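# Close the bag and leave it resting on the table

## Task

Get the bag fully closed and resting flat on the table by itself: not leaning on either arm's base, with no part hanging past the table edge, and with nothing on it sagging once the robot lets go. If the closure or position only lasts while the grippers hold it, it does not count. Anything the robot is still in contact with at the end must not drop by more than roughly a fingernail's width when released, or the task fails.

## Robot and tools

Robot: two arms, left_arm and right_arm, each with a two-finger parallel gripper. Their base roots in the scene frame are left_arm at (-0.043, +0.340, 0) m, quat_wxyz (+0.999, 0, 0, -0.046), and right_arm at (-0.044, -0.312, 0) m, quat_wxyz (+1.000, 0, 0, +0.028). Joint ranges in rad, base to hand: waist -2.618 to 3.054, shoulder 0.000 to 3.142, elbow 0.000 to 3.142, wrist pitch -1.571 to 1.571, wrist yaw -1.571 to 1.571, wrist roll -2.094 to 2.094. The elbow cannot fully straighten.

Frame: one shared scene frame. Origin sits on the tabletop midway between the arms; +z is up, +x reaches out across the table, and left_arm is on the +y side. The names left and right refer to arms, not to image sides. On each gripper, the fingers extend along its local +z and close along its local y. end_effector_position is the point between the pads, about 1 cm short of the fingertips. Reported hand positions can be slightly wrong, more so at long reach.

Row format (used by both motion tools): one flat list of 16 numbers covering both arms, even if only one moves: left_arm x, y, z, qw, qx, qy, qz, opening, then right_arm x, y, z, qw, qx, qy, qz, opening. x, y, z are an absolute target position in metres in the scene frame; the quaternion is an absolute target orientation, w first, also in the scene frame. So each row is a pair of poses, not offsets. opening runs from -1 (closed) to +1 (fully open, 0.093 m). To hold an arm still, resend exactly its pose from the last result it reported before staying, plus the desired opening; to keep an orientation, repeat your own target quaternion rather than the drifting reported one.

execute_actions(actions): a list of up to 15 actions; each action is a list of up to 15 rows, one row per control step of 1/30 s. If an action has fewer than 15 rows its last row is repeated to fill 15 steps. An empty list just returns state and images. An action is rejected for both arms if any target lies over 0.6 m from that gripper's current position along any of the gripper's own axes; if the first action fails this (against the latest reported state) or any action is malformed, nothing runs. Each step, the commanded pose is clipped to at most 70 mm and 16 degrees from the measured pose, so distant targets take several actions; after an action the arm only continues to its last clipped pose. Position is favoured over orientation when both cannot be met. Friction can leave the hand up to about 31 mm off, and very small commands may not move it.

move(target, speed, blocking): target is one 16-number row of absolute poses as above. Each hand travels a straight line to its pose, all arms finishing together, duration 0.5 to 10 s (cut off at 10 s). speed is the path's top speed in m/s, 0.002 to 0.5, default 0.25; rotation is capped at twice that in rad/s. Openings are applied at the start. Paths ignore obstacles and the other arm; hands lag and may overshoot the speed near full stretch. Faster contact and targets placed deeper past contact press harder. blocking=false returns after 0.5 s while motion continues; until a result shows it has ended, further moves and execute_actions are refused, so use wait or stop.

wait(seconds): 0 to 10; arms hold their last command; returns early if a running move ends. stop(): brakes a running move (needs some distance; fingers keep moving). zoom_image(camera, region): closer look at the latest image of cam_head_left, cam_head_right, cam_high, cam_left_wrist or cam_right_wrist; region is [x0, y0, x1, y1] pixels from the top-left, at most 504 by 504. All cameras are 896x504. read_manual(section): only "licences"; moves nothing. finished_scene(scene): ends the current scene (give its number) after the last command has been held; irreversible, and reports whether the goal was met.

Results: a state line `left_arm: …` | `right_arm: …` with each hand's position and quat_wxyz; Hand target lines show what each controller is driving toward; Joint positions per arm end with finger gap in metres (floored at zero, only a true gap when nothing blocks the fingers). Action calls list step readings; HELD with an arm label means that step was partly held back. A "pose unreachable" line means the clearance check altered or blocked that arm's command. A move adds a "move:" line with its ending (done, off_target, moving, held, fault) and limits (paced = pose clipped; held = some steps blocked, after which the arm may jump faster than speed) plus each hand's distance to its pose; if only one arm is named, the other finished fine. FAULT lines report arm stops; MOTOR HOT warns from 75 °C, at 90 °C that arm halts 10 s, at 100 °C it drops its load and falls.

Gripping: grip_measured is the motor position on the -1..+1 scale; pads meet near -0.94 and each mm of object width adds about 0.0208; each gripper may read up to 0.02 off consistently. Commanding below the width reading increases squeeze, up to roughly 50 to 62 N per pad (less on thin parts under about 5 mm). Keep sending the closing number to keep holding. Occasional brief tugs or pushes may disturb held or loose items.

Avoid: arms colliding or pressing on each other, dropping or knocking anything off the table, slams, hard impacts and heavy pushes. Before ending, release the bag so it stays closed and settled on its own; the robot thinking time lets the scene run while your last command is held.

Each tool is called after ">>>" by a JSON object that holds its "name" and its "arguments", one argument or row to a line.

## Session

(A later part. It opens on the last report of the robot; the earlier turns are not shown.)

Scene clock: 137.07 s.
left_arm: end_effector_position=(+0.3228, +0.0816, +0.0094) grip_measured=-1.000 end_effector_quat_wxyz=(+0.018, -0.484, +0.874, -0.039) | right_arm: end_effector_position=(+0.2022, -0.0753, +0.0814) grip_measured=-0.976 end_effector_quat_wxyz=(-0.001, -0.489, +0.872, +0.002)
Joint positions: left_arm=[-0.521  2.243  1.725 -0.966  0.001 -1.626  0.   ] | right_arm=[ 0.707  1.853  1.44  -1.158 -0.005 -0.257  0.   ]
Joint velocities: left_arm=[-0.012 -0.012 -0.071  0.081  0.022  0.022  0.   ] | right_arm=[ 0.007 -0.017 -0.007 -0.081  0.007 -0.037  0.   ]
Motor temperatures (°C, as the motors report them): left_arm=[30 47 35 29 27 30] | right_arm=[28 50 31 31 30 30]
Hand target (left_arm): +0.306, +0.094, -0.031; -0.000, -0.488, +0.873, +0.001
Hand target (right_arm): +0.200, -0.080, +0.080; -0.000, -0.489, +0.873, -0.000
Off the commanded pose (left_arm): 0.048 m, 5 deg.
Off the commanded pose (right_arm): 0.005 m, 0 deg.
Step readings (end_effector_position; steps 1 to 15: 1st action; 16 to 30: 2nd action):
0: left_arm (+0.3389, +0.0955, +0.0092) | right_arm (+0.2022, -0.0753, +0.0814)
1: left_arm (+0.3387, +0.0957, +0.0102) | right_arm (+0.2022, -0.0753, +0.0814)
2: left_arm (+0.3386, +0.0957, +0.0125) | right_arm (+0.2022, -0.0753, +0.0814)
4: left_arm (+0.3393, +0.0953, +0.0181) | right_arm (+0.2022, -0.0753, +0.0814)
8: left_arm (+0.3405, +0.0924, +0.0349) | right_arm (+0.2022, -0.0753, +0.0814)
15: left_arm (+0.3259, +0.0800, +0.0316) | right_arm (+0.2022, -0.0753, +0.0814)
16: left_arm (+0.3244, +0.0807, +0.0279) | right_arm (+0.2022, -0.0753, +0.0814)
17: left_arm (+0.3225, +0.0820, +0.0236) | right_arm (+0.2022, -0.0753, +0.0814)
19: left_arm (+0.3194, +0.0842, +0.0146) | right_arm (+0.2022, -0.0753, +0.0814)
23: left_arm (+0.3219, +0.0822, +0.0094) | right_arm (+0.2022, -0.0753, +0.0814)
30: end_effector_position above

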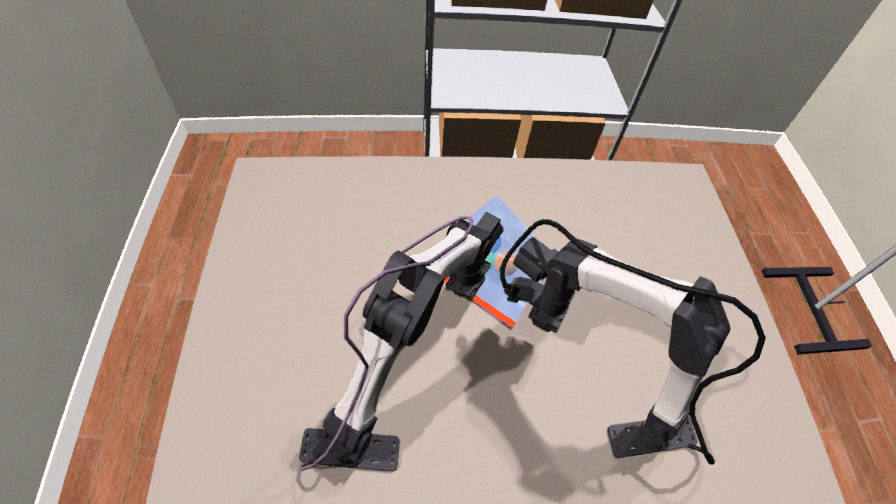

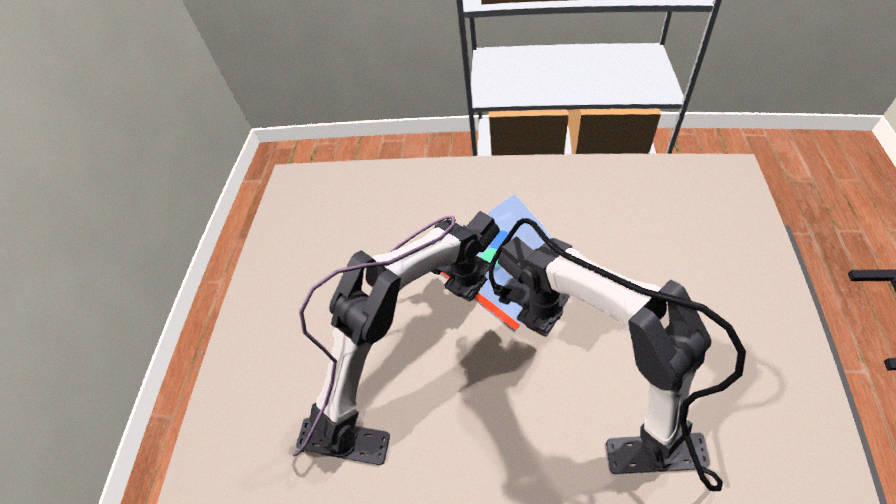

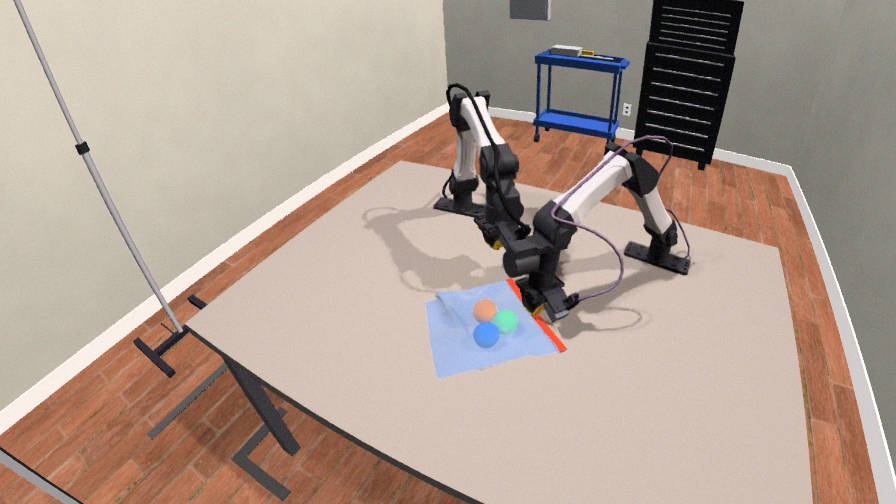

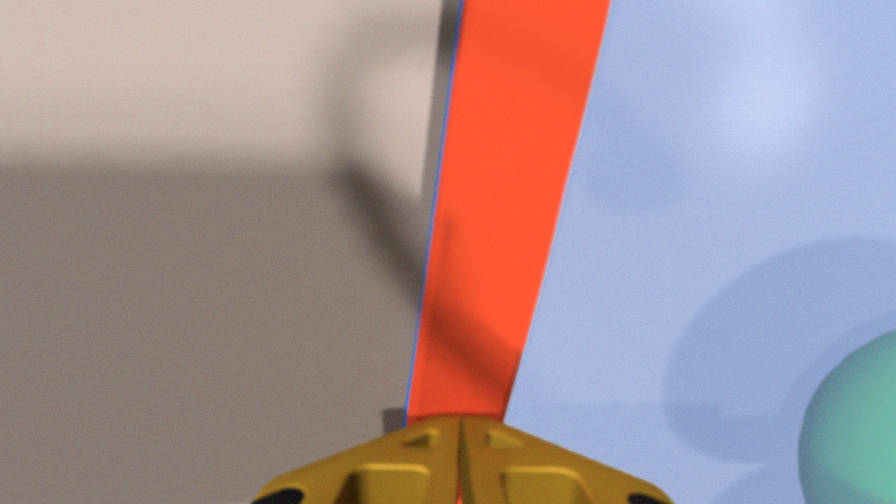

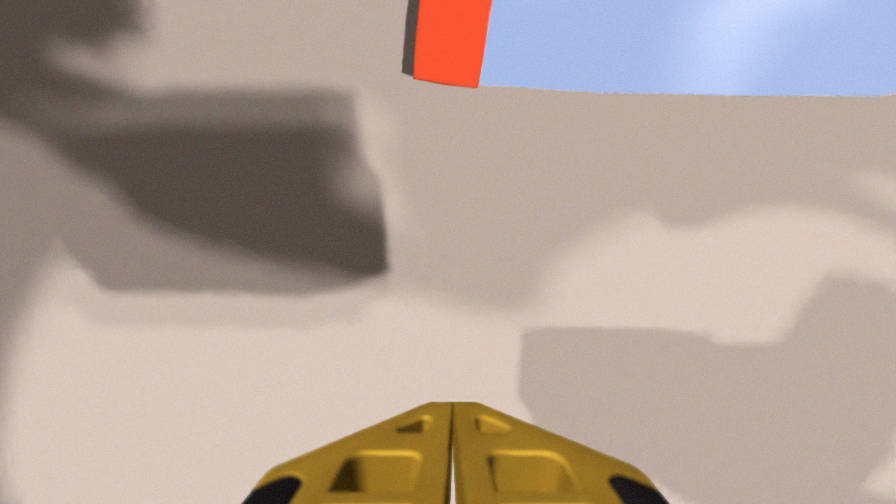

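>>> {"name": "execute_actions", "arguments": {
  "actions": [
    [[0.3135,0.0885,-0.015,0,-0.4886,0.8725,0,-1,0.2,-0.08,0.08,0,-0.4886,0.8725,0,-1],[0.3165,0.0865,0.005,0,-0.4886,0.8725,0,-1,0.2,-0.08,0.08,0,-0.4886,0.8725,0,-1],[0.3175,0.0858,0.020,0,-0.4886,0.8725,0,-1,0.2,-0.08,0.08,0,-0.4886,0.8725,0,-1],[0.3175,0.0858,0.032,0,-0.4886,0.8725,0,-1,0.2,-0.08,0.08,0,-0.4886,0.8725,0,-1],[0.3165,0.0868,0.040,0,-0.4886,0.8725,0,-1,0.2,-0.08,0.08,0,-0.4886,0.8725,0,-1],[0.313,0.090,0.046,0,-0.4886,0.8725,0,-1,0.2,-0.08,0.08,0,-0.4886,0.8725,0,-1],[0.308,0.095,0.051,0,-0.4886,0.8725,0,-1,0.2,-0.08,0.08,0,-0.4886,0.8725,0,-1],[0.302,0.101,0.055,0,-0.4886,0.8725,0,-1,0.2,-0.08,0.08,0,-0.4886,0.8725,0,-1],[0.296,0.107,0.058,0,-0.4886,0.8725,0,-1,0.2,-0.08,0.08,0,-0.4886,0.8725,0,-1],[0.290,0.113,0.060,0,-0.4886,0.8725,0,-1,0.2,-0.08,0.08,0,-0.4886,0.8725,0,-1],[0.284,0.119,0.062,0,-0.4886,0.8725,0,-1,0.2,-0.08,0.08,0,-0.4886,0.8725,0,-1],[0.278,0.125,0.064,0,-0.4886,0.8725,0,-1,0.2,-0.08,0.08,0,-0.4886,0.8725,0,-1],[0.272,0.131,0.066,0,-0.4886,0.8725,0,-1,0.2,-0.08,0.08,0,-0.4886,0.8725,0,-1],[0.266,0.137,0.068,0,-0.4886,0.8725,0,-1,0.2,-0.08,0.08,0,-0.4886,0.8725,0,-1],[0.260,0.143,0.070,0,-0.4886,0.8725,0,-1,0.2,-0.08,0.08,0,-0.4886,0.8725,0,-1]],
    [[0.254,0.149,0.072,0,-0.4886,0.8725,0,-1,0.2,-0.08,0.08,0,-0.4886,0.8725,0,-1],[0.248,0.155,0.074,0,-0.4886,0.8725,0,-1,0.2,-0.08,0.08,0,-0.4886,0.8725,0,-1],[0.243,0.160,0.076,0,-0.4886,0.8725,0,-1,0.2,-0.08,0.08,0,-0.4886,0.8725,0,-1],[0.239,0.164,0.078,0,-0.4886,0.8725,0,-1,0.2,-0.08,0.08,0,-0.4886,0.8725,0,-1],[0.236,0.167,0.08,0,-0.4886,0.8725,0,-1,0.2,-0.08,0.08,0,-0.4886,0.8725,0,-1],[0.235,0.168,0.08,0,-0.4886,0.8725,0,-1,0.2,-0.08,0.08,0,-0.4886,0.8725,0,-1]]
  ]
}}

Scene clock: 140.60 s.
left_arm: end_effector_position=(+0.2400, +0.1622, +0.0878) grip_measured=-1.000 end_effector_quat_wxyz=(+0.004, -0.490, +0.872, -0.009) | right_arm: end_effector_position=(+0.2022, -0.0753, +0.0814) grip_measured=-0.976 end_effector_quat_wxyz=(-0.001, -0.489, +0.872, +0.002)
Joint positions: left_arm=[-0.466  1.802  1.402 -1.15   0.001 -1.584  0.   ] | right_arm=[ 0.707  1.853  1.44  -1.158 -0.005 -0.257  0.   ]
Joint velocities: left_arm=[-0.007  0.002  0.002 -0.007  0.022 -0.051  0.   ] | right_arm=[-0.007  0.002  0.007  0.007 -0.037  0.037  0.   ]
Motor temperatures (°C, as the motors report them): left_arm=[30 47 35 30 27 30] | right_arm=[28 50 31 31 30 30]
Hand target (left_arm): +0.235, +0.168, +0.081; -0.001, -0.488, +0.873, +0.000
Hand target (right_arm): +0.200, -0.080, +0.080; -0.000, -0.489, +0.873, -0.000
Off the commanded pose (left_arm): 0.011 m, 1 deg.
Off the commanded pose (right_arm): 0.005 m, 0 deg.
Step readings (end_effector_position; steps 1 to 15: 1st action; 16 to 30: 2nd action):
0: left_arm (+0.3231, +0.0813, +0.0094) | right_arm (+0.2022, -0.0753, +0.0814)
1: left_arm (+0.3227, +0.0816, +0.0101) | right_arm (+0.2022, -0.0753, +0.0814)
2: left_arm (+0.3228, +0.0816, +0.0124) | right_arm (+0.2022, -0.0753, +0.0814)
4: left_arm (+0.3234, +0.0811, +0.0179) | right_arm (+0.2022, -0.0753, +0.0814)
8: left_arm (+0.3216, +0.0824, +0.0387) | right_arm (+0.2022, -0.0753, +0.0814)
15: left_arm (+0.2837, +0.1168, +0.0752) | right_arm (+0.2022, -0.0753, +0.0814)
16: left_arm (+0.2766, +0.1244, +0.0777) | right_arm (+0.2022, -0.0753, +0.0814)
17: left_arm (+0.2692, +0.1319, +0.0792) | right_arm (+0.2022, -0.0753, +0.0814)
19: left_arm (+0.2554, +0.1460, +0.0815) | right_arm (+0.2022, -0.0753, +0.0814)
23: left_arm (+0.2404, +0.1616, +0.0865) | right_arm (+0.2022, -0.0753, +0.0814)
30: end_effector_position above

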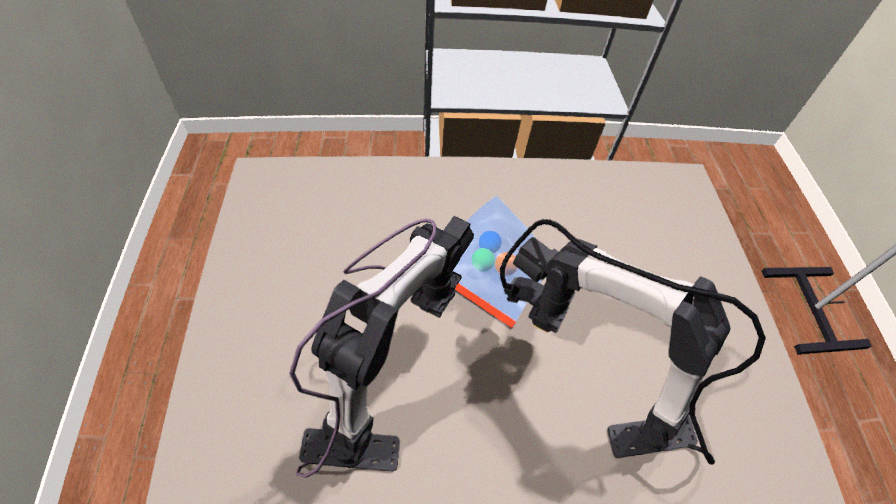

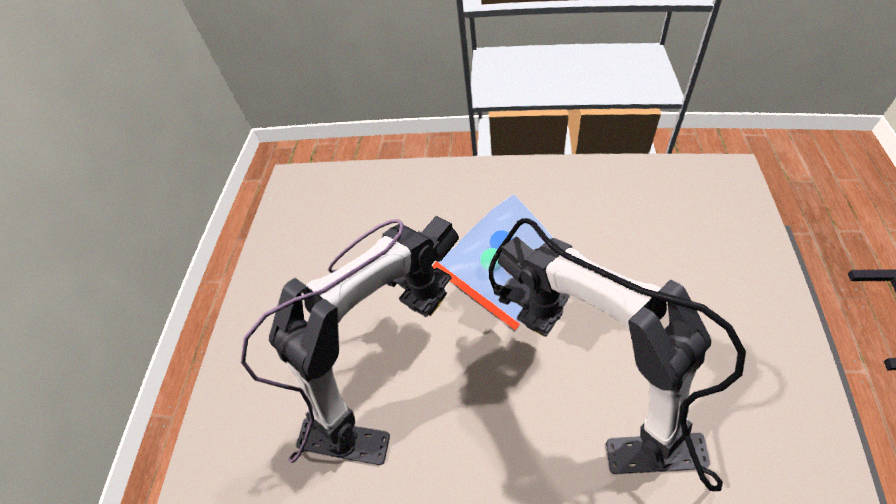

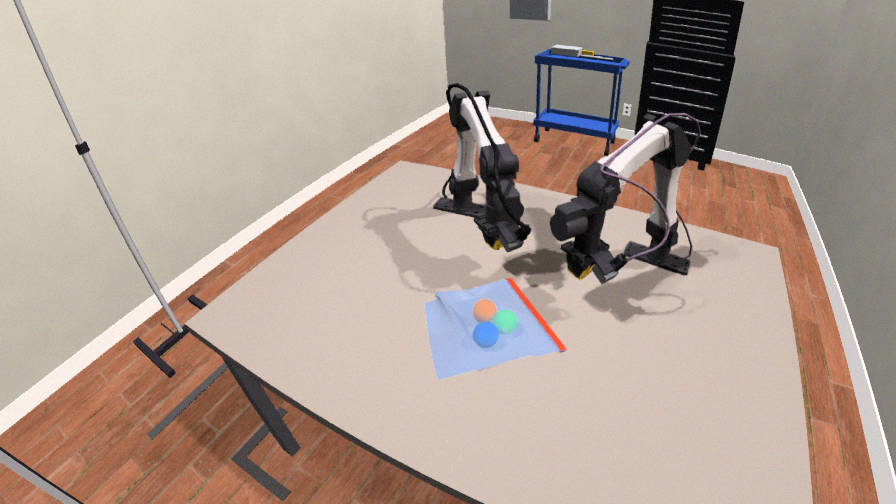

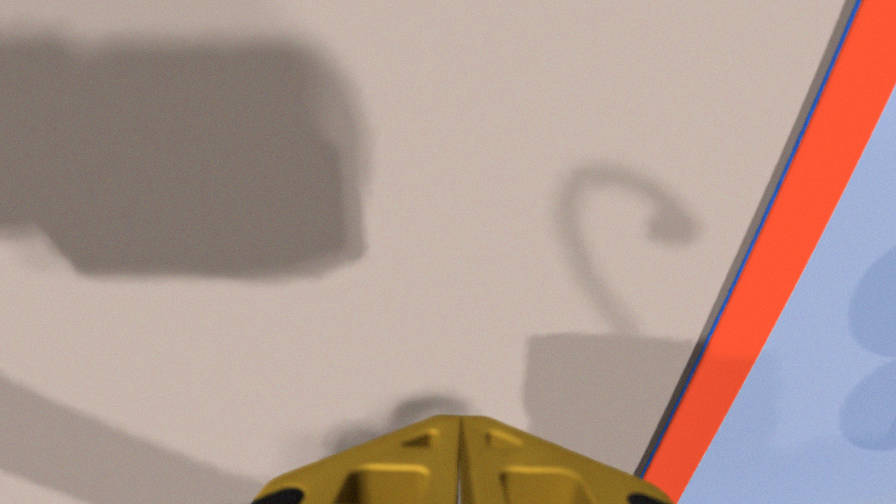

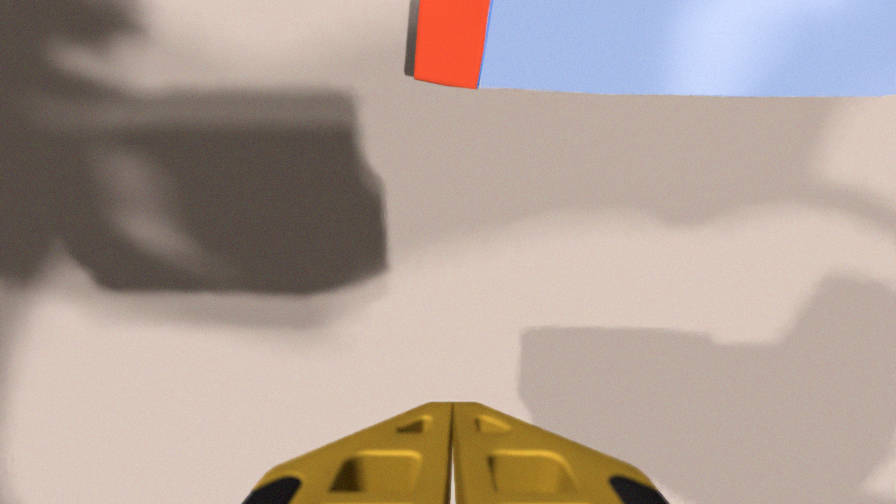

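>>> {"name": "zoom_image", "arguments": {
  "camera": "cam_left_wrist",
  "region": [620, 0, 896, 504]
}}

>>> {"name": "zoom_image", "arguments": {
  "camera": "cam_head_right",
  "region": [420, 250, 540, 340]
}}

>>> {"name": "zoom_image", "arguments": {
  "camera": "cam_high",
  "region": [480, 265, 590, 365]
}}

Region (620, 0, 896, 504) of cam_left_wrist's 896x504 image, scaled by 1.000; it fills the left 276 columns of this view, and the rest is white.

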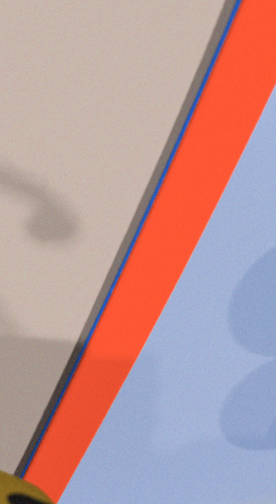

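Region (420, 250, 540, 340) of cam_head_right's 896x504 image, scaled by 4.200, with more detail than that image has; it fills the top 378 rows of this view, and the rest is white.

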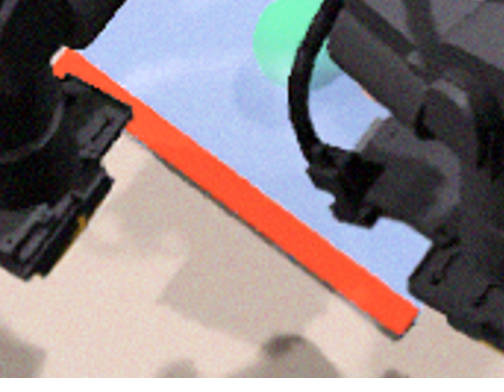

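Region (480, 265, 590, 365) of cam_high's 896x504 image, scaled by 4.582, with more detail than that image has; it fills the top 458 rows of this view, and the rest is white.

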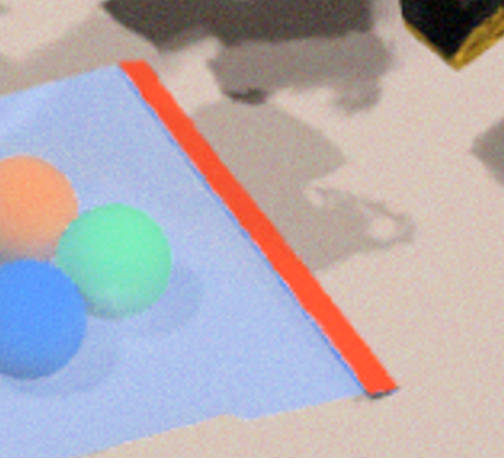

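>>> {"name": "execute_actions", "arguments": {
  "actions": [
    [[0.240,0.167,0.080,0,-0.4886,0.8725,0,-1,0.201,-0.077,0.079,0,-0.4886,0.8725,0,-1],[0.247,0.166,0.078,0,-0.4886,0.8725,0,-1,0.203,-0.073,0.077,0,-0.4886,0.8725,0,-1],[0.256,0.164,0.076,0,-0.4886,0.8725,0,-1,0.205,-0.069,0.075,0,-0.4886,0.8725,0,-1],[0.265,0.162,0.074,0,-0.4886,0.8725,0,-1,0.207,-0.065,0.073,0,-0.4886,0.8725,0,-1],[0.274,0.160,0.072,0,-0.4886,0.8725,0,-1,0.209,-0.061,0.071,0,-0.4886,0.8725,0,-1],[0.283,0.158,0.070,0,-0.4886,0.8725,0,-1,0.211,-0.057,0.069,0,-0.4886,0.8725,0,-1],[0.292,0.156,0.068,0,-0.4886,0.8725,0,-1,0.213,-0.053,0.067,0,-0.4886,0.8725,0,-1],[0.301,0.154,0.066,0,-0.4886,0.8725,0,-1,0.215,-0.049,0.065,0,-0.4886,0.8725,0,-1],[0.310,0.152,0.064,0,-0.4886,0.8725,0,-1,0.217,-0.045,0.063,0,-0.4886,0.8725,0,-1],[0.319,0.150,0.062,0,-0.4886,0.8725,0,-1,0.219,-0.041,0.061,0,-0.4886,0.8725,0,-1],[0.328,0.148,0.060,0,-0.4886,0.8725,0,-1,0.221,-0.037,0.059,0,-0.4886,0.8725,0,-1],[0.337,0.147,0.058,0,-0.4886,0.8725,0,-1,0.223,-0.033,0.057,0,-0.4886,0.8725,0,-1],[0.345,0.146,0.056,0,-0.4886,0.8725,0,-1,0.225,-0.029,0.055,0,-0.4886,0.8725,0,-1],[0.352,0.145,0.054,0,-0.4886,0.8725,0,-1,0.227,-0.026,0.053,0,-0.4886,0.8725,0,-1],[0.358,0.144,0.052,0,-0.4886,0.8725,0,-1,0.229,-0.023,0.051,0,-0.4886,0.8725,0,-1]],
    [[0.362,0.1435,0.049,0,-0.4886,0.8725,0,-1,0.231,-0.021,0.048,0,-0.4886,0.8725,0,-1],[0.364,0.143,0.046,0,-0.4886,0.8725,0,-1,0.232,-0.020,0.045,0,-0.4886,0.8725,0,-1],[0.365,0.1425,0.042,0,-0.4886,0.8725,0,-1,0.233,-0.019,0.042,0,-0.4886,0.8725,0,-1],[0.365,0.1425,0.038,0,-0.4886,0.8725,0,-1,0.233,-0.019,0.039,0,-0.4886,0.8725,0,-1],[0.365,0.1425,0.034,0,-0.4886,0.8725,0,-1,0.233,-0.019,0.036,0,-0.4886,0.8725,0,-1],[0.365,0.1425,0.030,0,-0.4886,0.8725,0,-1,0.233,-0.019,0.033,0,-0.4886,0.8725,0,-1],[0.365,0.1425,0.026,0,-0.4886,0.8725,0,-1,0.233,-0.019,0.030,0,-0.4886,0.8725,0,-1],[0.365,0.1425,0.022,0,-0.4886,0.8725,0,-1,0.233,-0.019,0.027,0,-0.4886,0.8725,0,-1],[0.365,0.1425,0.018,0,-0.4886,0.8725,0,-1,0.233,-0.019,0.024,0,-0.4886,0.8725,0,-1],[0.365,0.1425,0.015,0,-0.4886,0.8725,0,-1,0.233,-0.019,0.022,0,-0.4886,0.8725,0,-1]]
  ]
}}

Scene clock: 150.80 s.
left_arm: end_effector_position=(+0.3698, +0.1383, +0.0323) grip_measured=-1.000 end_effector_quat_wxyz=(+0.009, -0.491, +0.871, -0.015) | right_arm: end_effector_position=(+0.2354, -0.0184, +0.0346) grip_measured=-0.976 end_effector_quat_wxyz=(+0.008, -0.489, +0.872, +0.005)
Joint positions: left_arm=[-0.36   2.325  1.961 -1.171  0.001 -1.479  0.   ] | right_arm=[ 0.752  2.116  1.626 -1.063 -0.005 -0.213  0.   ]
Joint velocities: left_arm=[-0.017 -0.007  0.002  0.022 -0.022 -0.022  0.   ] | right_arm=[-0.012 -0.022 -0.007  0.081  0.007  0.037  0.   ]
Motor temperatures (°C, as the motors report them): left_arm=[30 46 35 29 27 30] | right_arm=[28 51 31 31 30 30]
Hand target (left_arm): +0.364, +0.143, +0.016; -0.001, -0.488, +0.873, +0.000
Hand target (right_arm): +0.233, -0.019, +0.023; -0.000, -0.489, +0.872, -0.000
Off the commanded pose (left_arm): 0.018 m, 2 deg.
Off the commanded pose (right_arm): 0.013 m, 1 deg.
Step readings (end_effector_position; steps 1 to 15: 1st action; 16 to 30: 2nd action):
0: left_arm (+0.2400, +0.1622, +0.0878) | right_arm (+0.2022, -0.0753, +0.0814)
1: left_arm (+0.2400, +0.1622, +0.0878) | right_arm (+0.2022, -0.0753, +0.0814)
2: left_arm (+0.2402, +0.1625, +0.0874) | right_arm (+0.2022, -0.0752, +0.0814)
4: left_arm (+0.2442, +0.1636, +0.0847) | right_arm (+0.2024, -0.0748, +0.0806)
8: left_arm (+0.2751, +0.1595, +0.0737) | right_arm (+0.2057, -0.0658, +0.0724)
15: left_arm (+0.3446, +0.1428, +0.0559) | right_arm (+0.2190, -0.0374, +0.0553)
16: left_arm (+0.3532, +0.1410, +0.0541) | right_arm (+0.2215, -0.0338, +0.0534)
17: left_arm (+0.3602, +0.1396, +0.0521) | right_arm (+0.2238, -0.0308, +0.0513)
19: left_arm (+0.3683, +0.1385, +0.0473) | right_arm (+0.2270, -0.0272, +0.0464)
23: left_arm (+0.3674, +0.1395, +0.0365) | right_arm (+0.2295, -0.0246, +0.0380)
30: end_effector_position above

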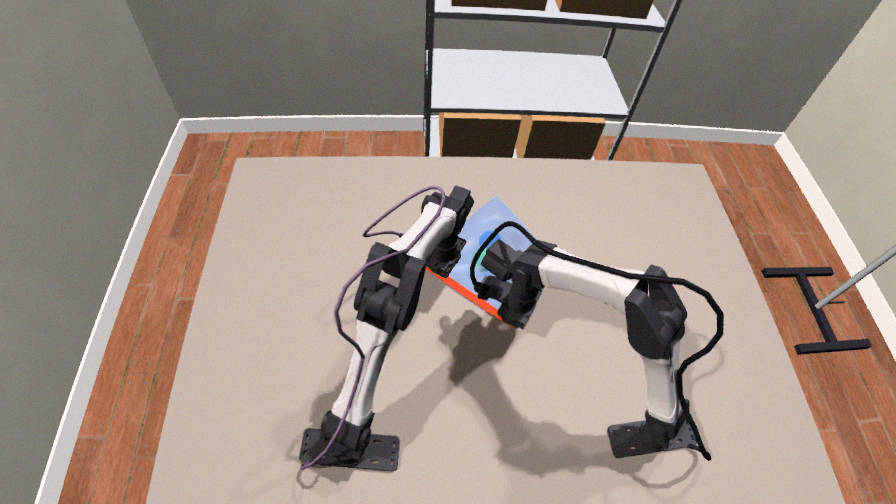

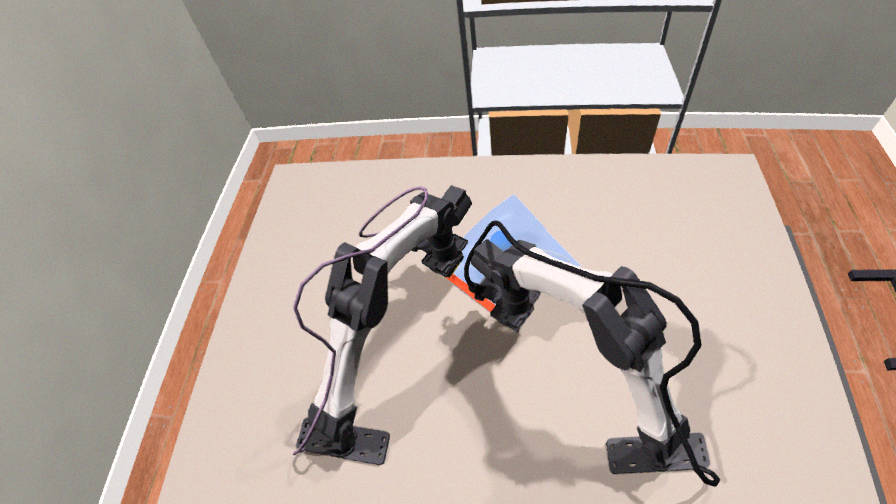

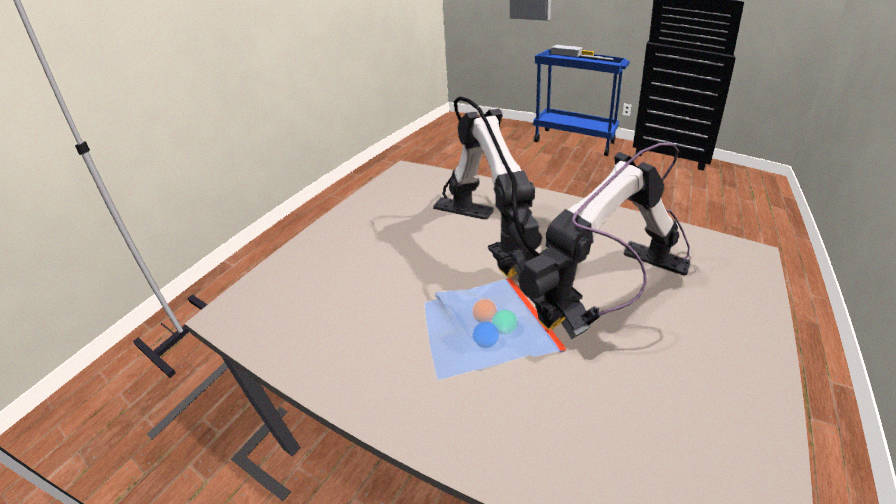

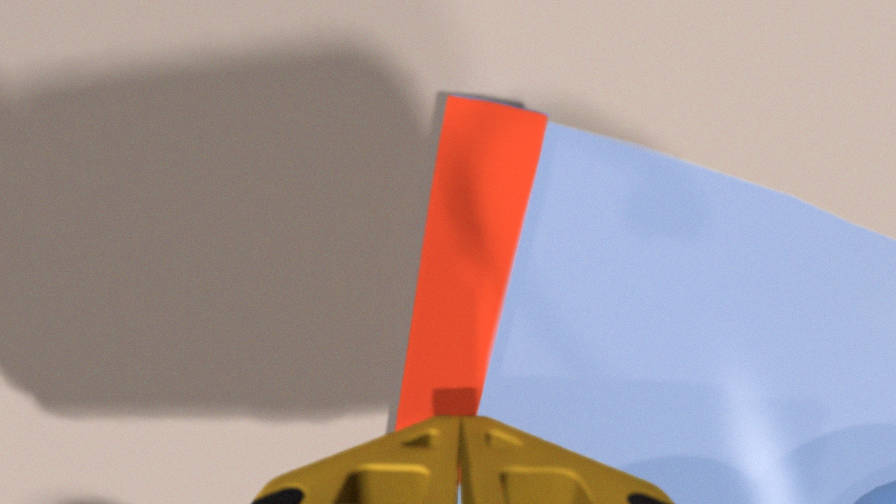

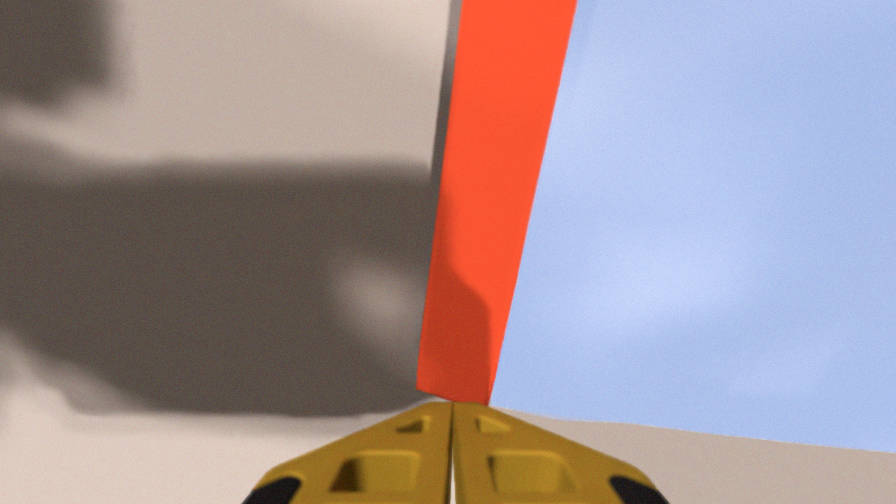

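>>> {"name": "execute_actions", "arguments": {
  "actions": [
    [[0.3635,0.143,0.012,0,-0.4886,0.8725,0,-1,0.234,-0.0205,0.018,0,-0.4886,0.8725,0,-1],[0.3623,0.1436,0.008,0,-0.4886,0.8725,0,-1,0.2345,-0.0215,0.013,0,-0.4886,0.8725,0,-1],[0.3623,0.1436,0.003,0,-0.4886,0.8725,0,-1,0.2345,-0.0215,0.008,0,-0.4886,0.8725,0,-1],[0.3623,0.1436,-0.002,0,-0.4886,0.8725,0,-1,0.2345,-0.0215,0.003,0,-0.4886,0.8725,0,-1],[0.3623,0.1436,-0.007,0,-0.4886,0.8725,0,-1,0.2345,-0.0215,-0.002,0,-0.4886,0.8725,0,-1],[0.3623,0.1436,-0.011,0,-0.4886,0.8725,0,-1,0.2345,-0.0215,-0.006,0,-0.4886,0.8725,0,-1],[0.3623,0.1436,-0.011,0,-0.4886,0.8725,0,-1,0.2345,-0.0215,-0.008,0,-0.4886,0.8725,0,-1],[0.3623,0.1436,-0.011,0,-0.4886,0.8725,0,-1,0.2345,-0.0215,-0.008,0,-0.4886,0.8725,0,-1],[0.3613,0.1441,-0.011,0,-0.4886,0.8725,0,-1,0.2338,-0.0222,-0.010,0,-0.4886,0.8725,0,-1],[0.3598,0.1448,-0.016,0,-0.4886,0.8725,0,-1,0.2328,-0.0232,-0.015,0,-0.4886,0.8725,0,-1],[0.3583,0.1455,-0.021,0,-0.4886,0.8725,0,-1,0.2318,-0.0242,-0.020,0,-0.4886,0.8725,0,-1],[0.3568,0.1462,-0.026,0,-0.4886,0.8725,0,-1,0.2308,-0.0252,-0.025,0,-0.4886,0.8725,0,-1],[0.3553,0.1469,-0.031,0,-0.4886,0.8725,0,-1,0.2298,-0.0262,-0.030,0,-0.4886,0.8725,0,-1],[0.3538,0.1476,-0.035,0,-0.4886,0.8725,0,-1,0.2288,-0.0272,-0.033,0,-0.4886,0.8725,0,-1],[0.3538,0.1476,-0.035,0,-0.4886,0.8725,0,-1,0.2288,-0.0272,-0.033,0,-0.4886,0.8725,0,-1]],
    [[0.3538,0.1476,-0.035,0,-0.4886,0.8725,0,-1,0.2288,-0.0272,-0.033,0,-0.4886,0.8725,0,-1],[0.3538,0.1476,-0.035,0,-0.4886,0.8725,0,-1,0.2288,-0.0272,-0.033,0,-0.4886,0.8725,0,-1],[0.3538,0.1476,-0.035,0,-0.4886,0.8725,0,-1,0.2288,-0.0272,-0.033,0,-0.4886,0.8725,0,-1],[0.358,0.1456,-0.015,0,-0.4886,0.8725,0,-1,0.232,-0.024,-0.013,0,-0.4886,0.8725,0,-1],[0.361,0.1442,0.005,0,-0.4886,0.8725,0,-1,0.234,-0.022,0.007,0,-0.4886,0.8725,0,-1],[0.3623,0.1436,0.020,0,-0.4886,0.8725,0,-1,0.2345,-0.0215,0.022,0,-0.4886,0.8725,0,-1],[0.3623,0.1436,0.032,0,-0.4886,0.8725,0,-1,0.2345,-0.0215,0.032,0,-0.4886,0.8725,0,-1],[0.3623,0.1436,0.036,0,-0.4886,0.8725,0,-1,0.2345,-0.0215,0.036,0,-0.4886,0.8725,0,-1],[0.3651,0.147,0.038,0,-0.4886,0.8725,0,-1,0.2371,-0.018,0.038,0,-0.4886,0.8725,0,-1],[0.368,0.1503,0.038,0,-0.4886,0.8725,0,-1,0.2398,-0.0145,0.038,0,-0.4886,0.8725,0,-1],[0.3708,0.1537,0.038,0,-0.4886,0.8725,0,-1,0.2424,-0.011,0.038,0,-0.4886,0.8725,0,-1],[0.3737,0.1571,0.038,0,-0.4886,0.8725,0,-1,0.245,-0.0075,0.038,0,-0.4886,0.8725,0,-1],[0.3737,0.1571,0.032,0,-0.4886,0.8725,0,-1,0.245,-0.0075,0.033,0,-0.4886,0.8725,0,-1],[0.3737,0.1571,0.026,0,-0.4886,0.8725,0,-1,0.245,-0.0075,0.028,0,-0.4886,0.8725,0,-1],[0.3737,0.1571,0.020,0,-0.4886,0.8725,0,-1,0.245,-0.0075,0.023,0,-0.4886,0.8725,0,-1]],
    [[0.3737,0.1571,0.014,0,-0.4886,0.8725,0,-1,0.245,-0.0075,0.018,0,-0.4886,0.8725,0,-1],[0.3737,0.1571,0.008,0,-0.4886,0.8725,0,-1,0.245,-0.0075,0.013,0,-0.4886,0.8725,0,-1],[0.3737,0.1571,0.003,0,-0.4886,0.8725,0,-1,0.245,-0.0075,0.008,0,-0.4886,0.8725,0,-1],[0.3737,0.1571,-0.002,0,-0.4886,0.8725,0,-1,0.245,-0.0075,0.003,0,-0.4886,0.8725,0,-1],[0.3737,0.1571,-0.007,0,-0.4886,0.8725,0,-1,0.245,-0.0075,-0.002,0,-0.4886,0.8725,0,-1],[0.3737,0.1571,-0.011,0,-0.4886,0.8725,0,-1,0.245,-0.0075,-0.006,0,-0.4886,0.8725,0,-1],[0.3737,0.1571,-0.011,0,-0.4886,0.8725,0,-1,0.245,-0.0075,-0.008,0,-0.4886,0.8725,0,-1],[0.3727,0.1575,-0.011,0,-0.4886,0.8725,0,-1,0.2443,-0.0082,-0.010,0,-0.4886,0.8725,0,-1],[0.3712,0.1582,-0.016,0,-0.4886,0.8725,0,-1,0.2433,-0.0092,-0.015,0,-0.4886,0.8725,0,-1],[0.3697,0.1589,-0.021,0,-0.4886,0.8725,0,-1,0.2423,-0.0102,-0.020,0,-0.4886,0.8725,0,-1],[0.3682,0.1595,-0.026,0,-0.4886,0.8725,0,-1,0.2413,-0.0112,-0.025,0,-0.4886,0.8725,0,-1],[0.3667,0.1602,-0.031,0,-0.4886,0.8725,0,-1,0.2403,-0.0122,-0.030,0,-0.4886,0.8725,0,-1],[0.3652,0.1609,-0.035,0,-0.4886,0.8725,0,-1,0.2393,-0.0132,-0.033,0,-0.4886,0.8725,0,-1]]
  ]
}}

Scene clock: 159.03 s.
left_arm: end_effector_position=(+0.3782, +0.1547, +0.0096) grip_measured=-1.000 end_effector_quat_wxyz=(+0.022, -0.491, +0.870, -0.030) | right_arm: end_effector_position=(+0.2497, -0.0034, +0.0142) grip_measured=-0.976 end_effector_quat_wxyz=(+0.031, -0.489, +0.872, +0.012)
Joint positions: left_arm=[-0.32   2.306  1.833 -1.025  0.001 -1.441  0.   ] | right_arm=[ 0.752  2.172  1.63  -0.962 -0.005 -0.213  0.   ]
Joint velocities: left_arm=[-0.007 -0.076 -0.237  0.212 -0.022  0.037  0.   ] | right_arm=[ 0.017 -0.066 -0.139  0.154 -0.022  0.037  0.   ]
Motor temperatures (°C, as the motors report them): left_arm=[30 47 35 29 27 30] | right_arm=[28 51 31 31 30 30]
Hand target (left_arm): +0.361, +0.162, -0.031; -0.001, -0.488, +0.873, +0.001
Hand target (right_arm): +0.237, -0.016, -0.029; -0.002, -0.489, +0.873, -0.001
Off the commanded pose (left_arm): 0.047 m, 4 deg.
Off the commanded pose (right_arm): 0.049 m, 4 deg.
Step readings (end_effector_position; steps 1 to 15: 1st action; 16 to 30: 2nd action; 31 to 45: 3rd action):
0: left_arm (+0.3710, +0.1378, +0.0323) | right_arm (+0.2370, -0.0167, +0.0346)
1: left_arm (+0.3709, +0.1378, +0.0314) | right_arm (+0.2371, -0.0165, +0.0346)
2: left_arm (+0.3707, +0.1379, +0.0296) | right_arm (+0.2376, -0.0161, +0.0339)
4: left_arm (+0.3684, +0.1390, +0.0230) | right_arm (+0.2379, -0.0158, +0.0303)
8: left_arm (+0.3632, +0.1415, +0.0114) | right_arm (+0.2353, -0.0185, +0.0151)
15: left_arm (+0.3654, +0.1405, +0.0094) | right_arm (+0.2373, -0.0164, +0.0138)
16: left_arm (+0.3657, +0.1403, +0.0097) | right_arm (+0.2373, -0.0164, +0.0137)
17: left_arm (+0.3658, +0.1403, +0.0094) | right_arm (+0.2375, -0.0162, +0.0138)
19: left_arm (+0.3658, +0.1403, +0.0100) | right_arm (+0.2371, -0.0166, +0.0140)
23: left_arm (+0.3680, +0.1392, +0.0223) | right_arm (+0.2367, -0.0170, +0.0241)
30: left_arm (+0.3809, +0.1476, +0.0455) | right_arm (+0.2500, -0.0031, +0.0421)
31: left_arm (+0.3815, +0.1500, +0.0436) | right_arm (+0.2496, -0.0035, +0.0394)
32: left_arm (+0.3820, +0.1517, +0.0406) | right_arm (+0.2493, -0.0039, +0.0357)
34: left_arm (+0.3807, +0.1537, +0.0322) | right_arm (+0.2492, -0.0039, +0.0277)
38: left_arm (+0.3747, +0.1563, +0.0107) | right_arm (+0.2495, -0.0036, +0.0166)
45: end_effector_position above

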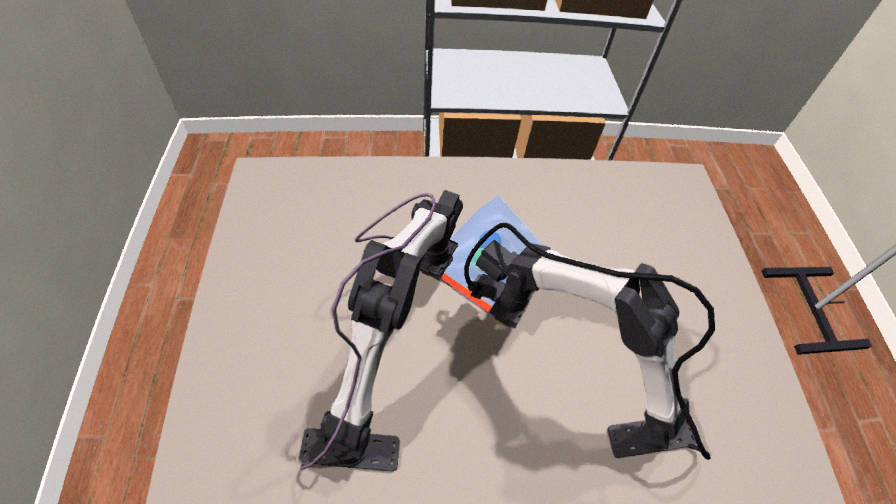

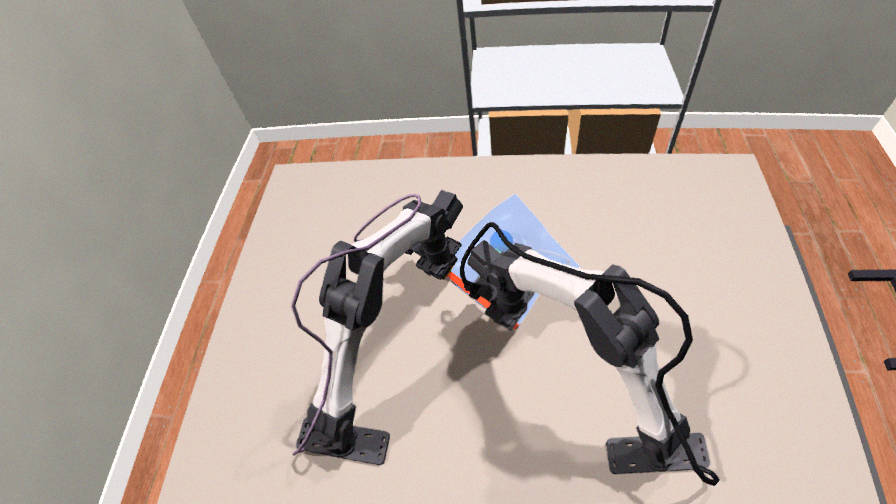

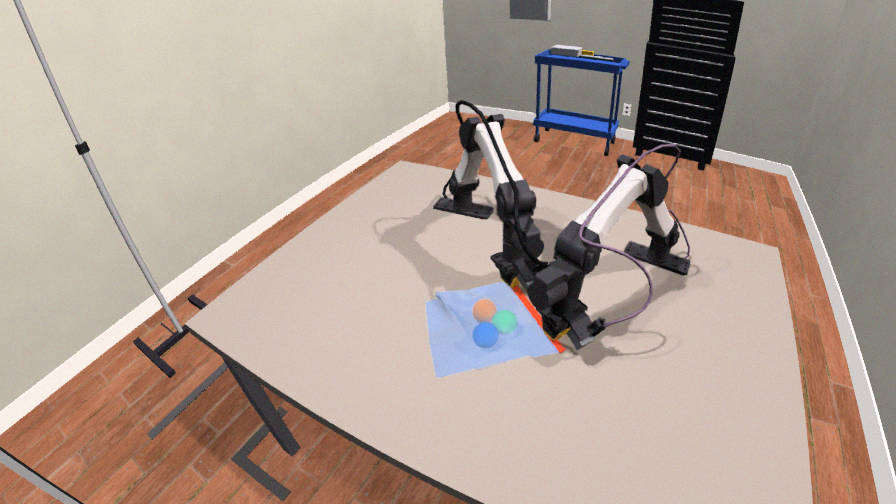

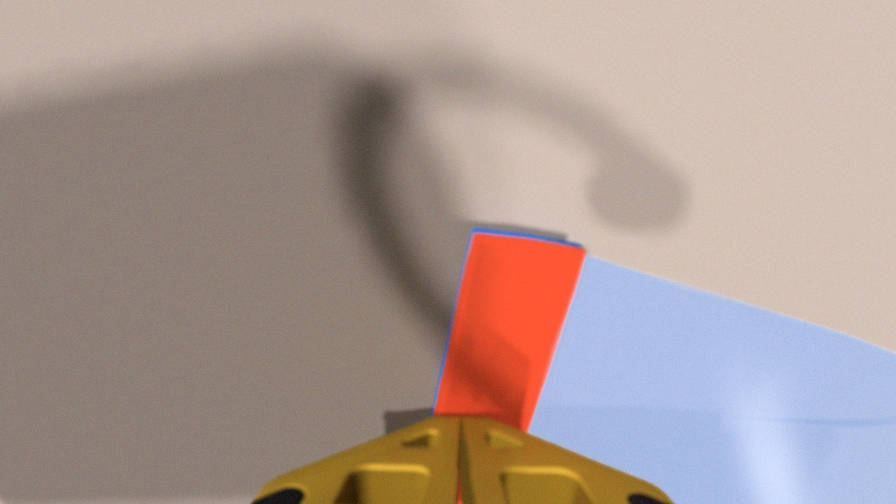

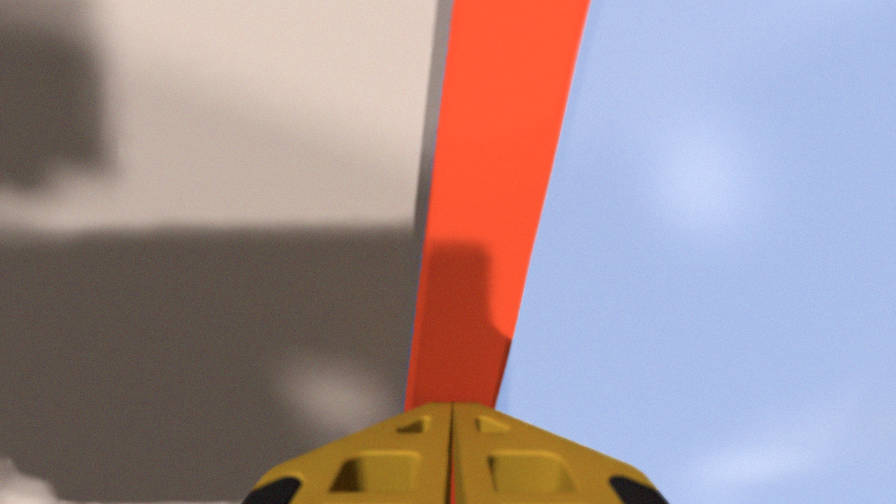

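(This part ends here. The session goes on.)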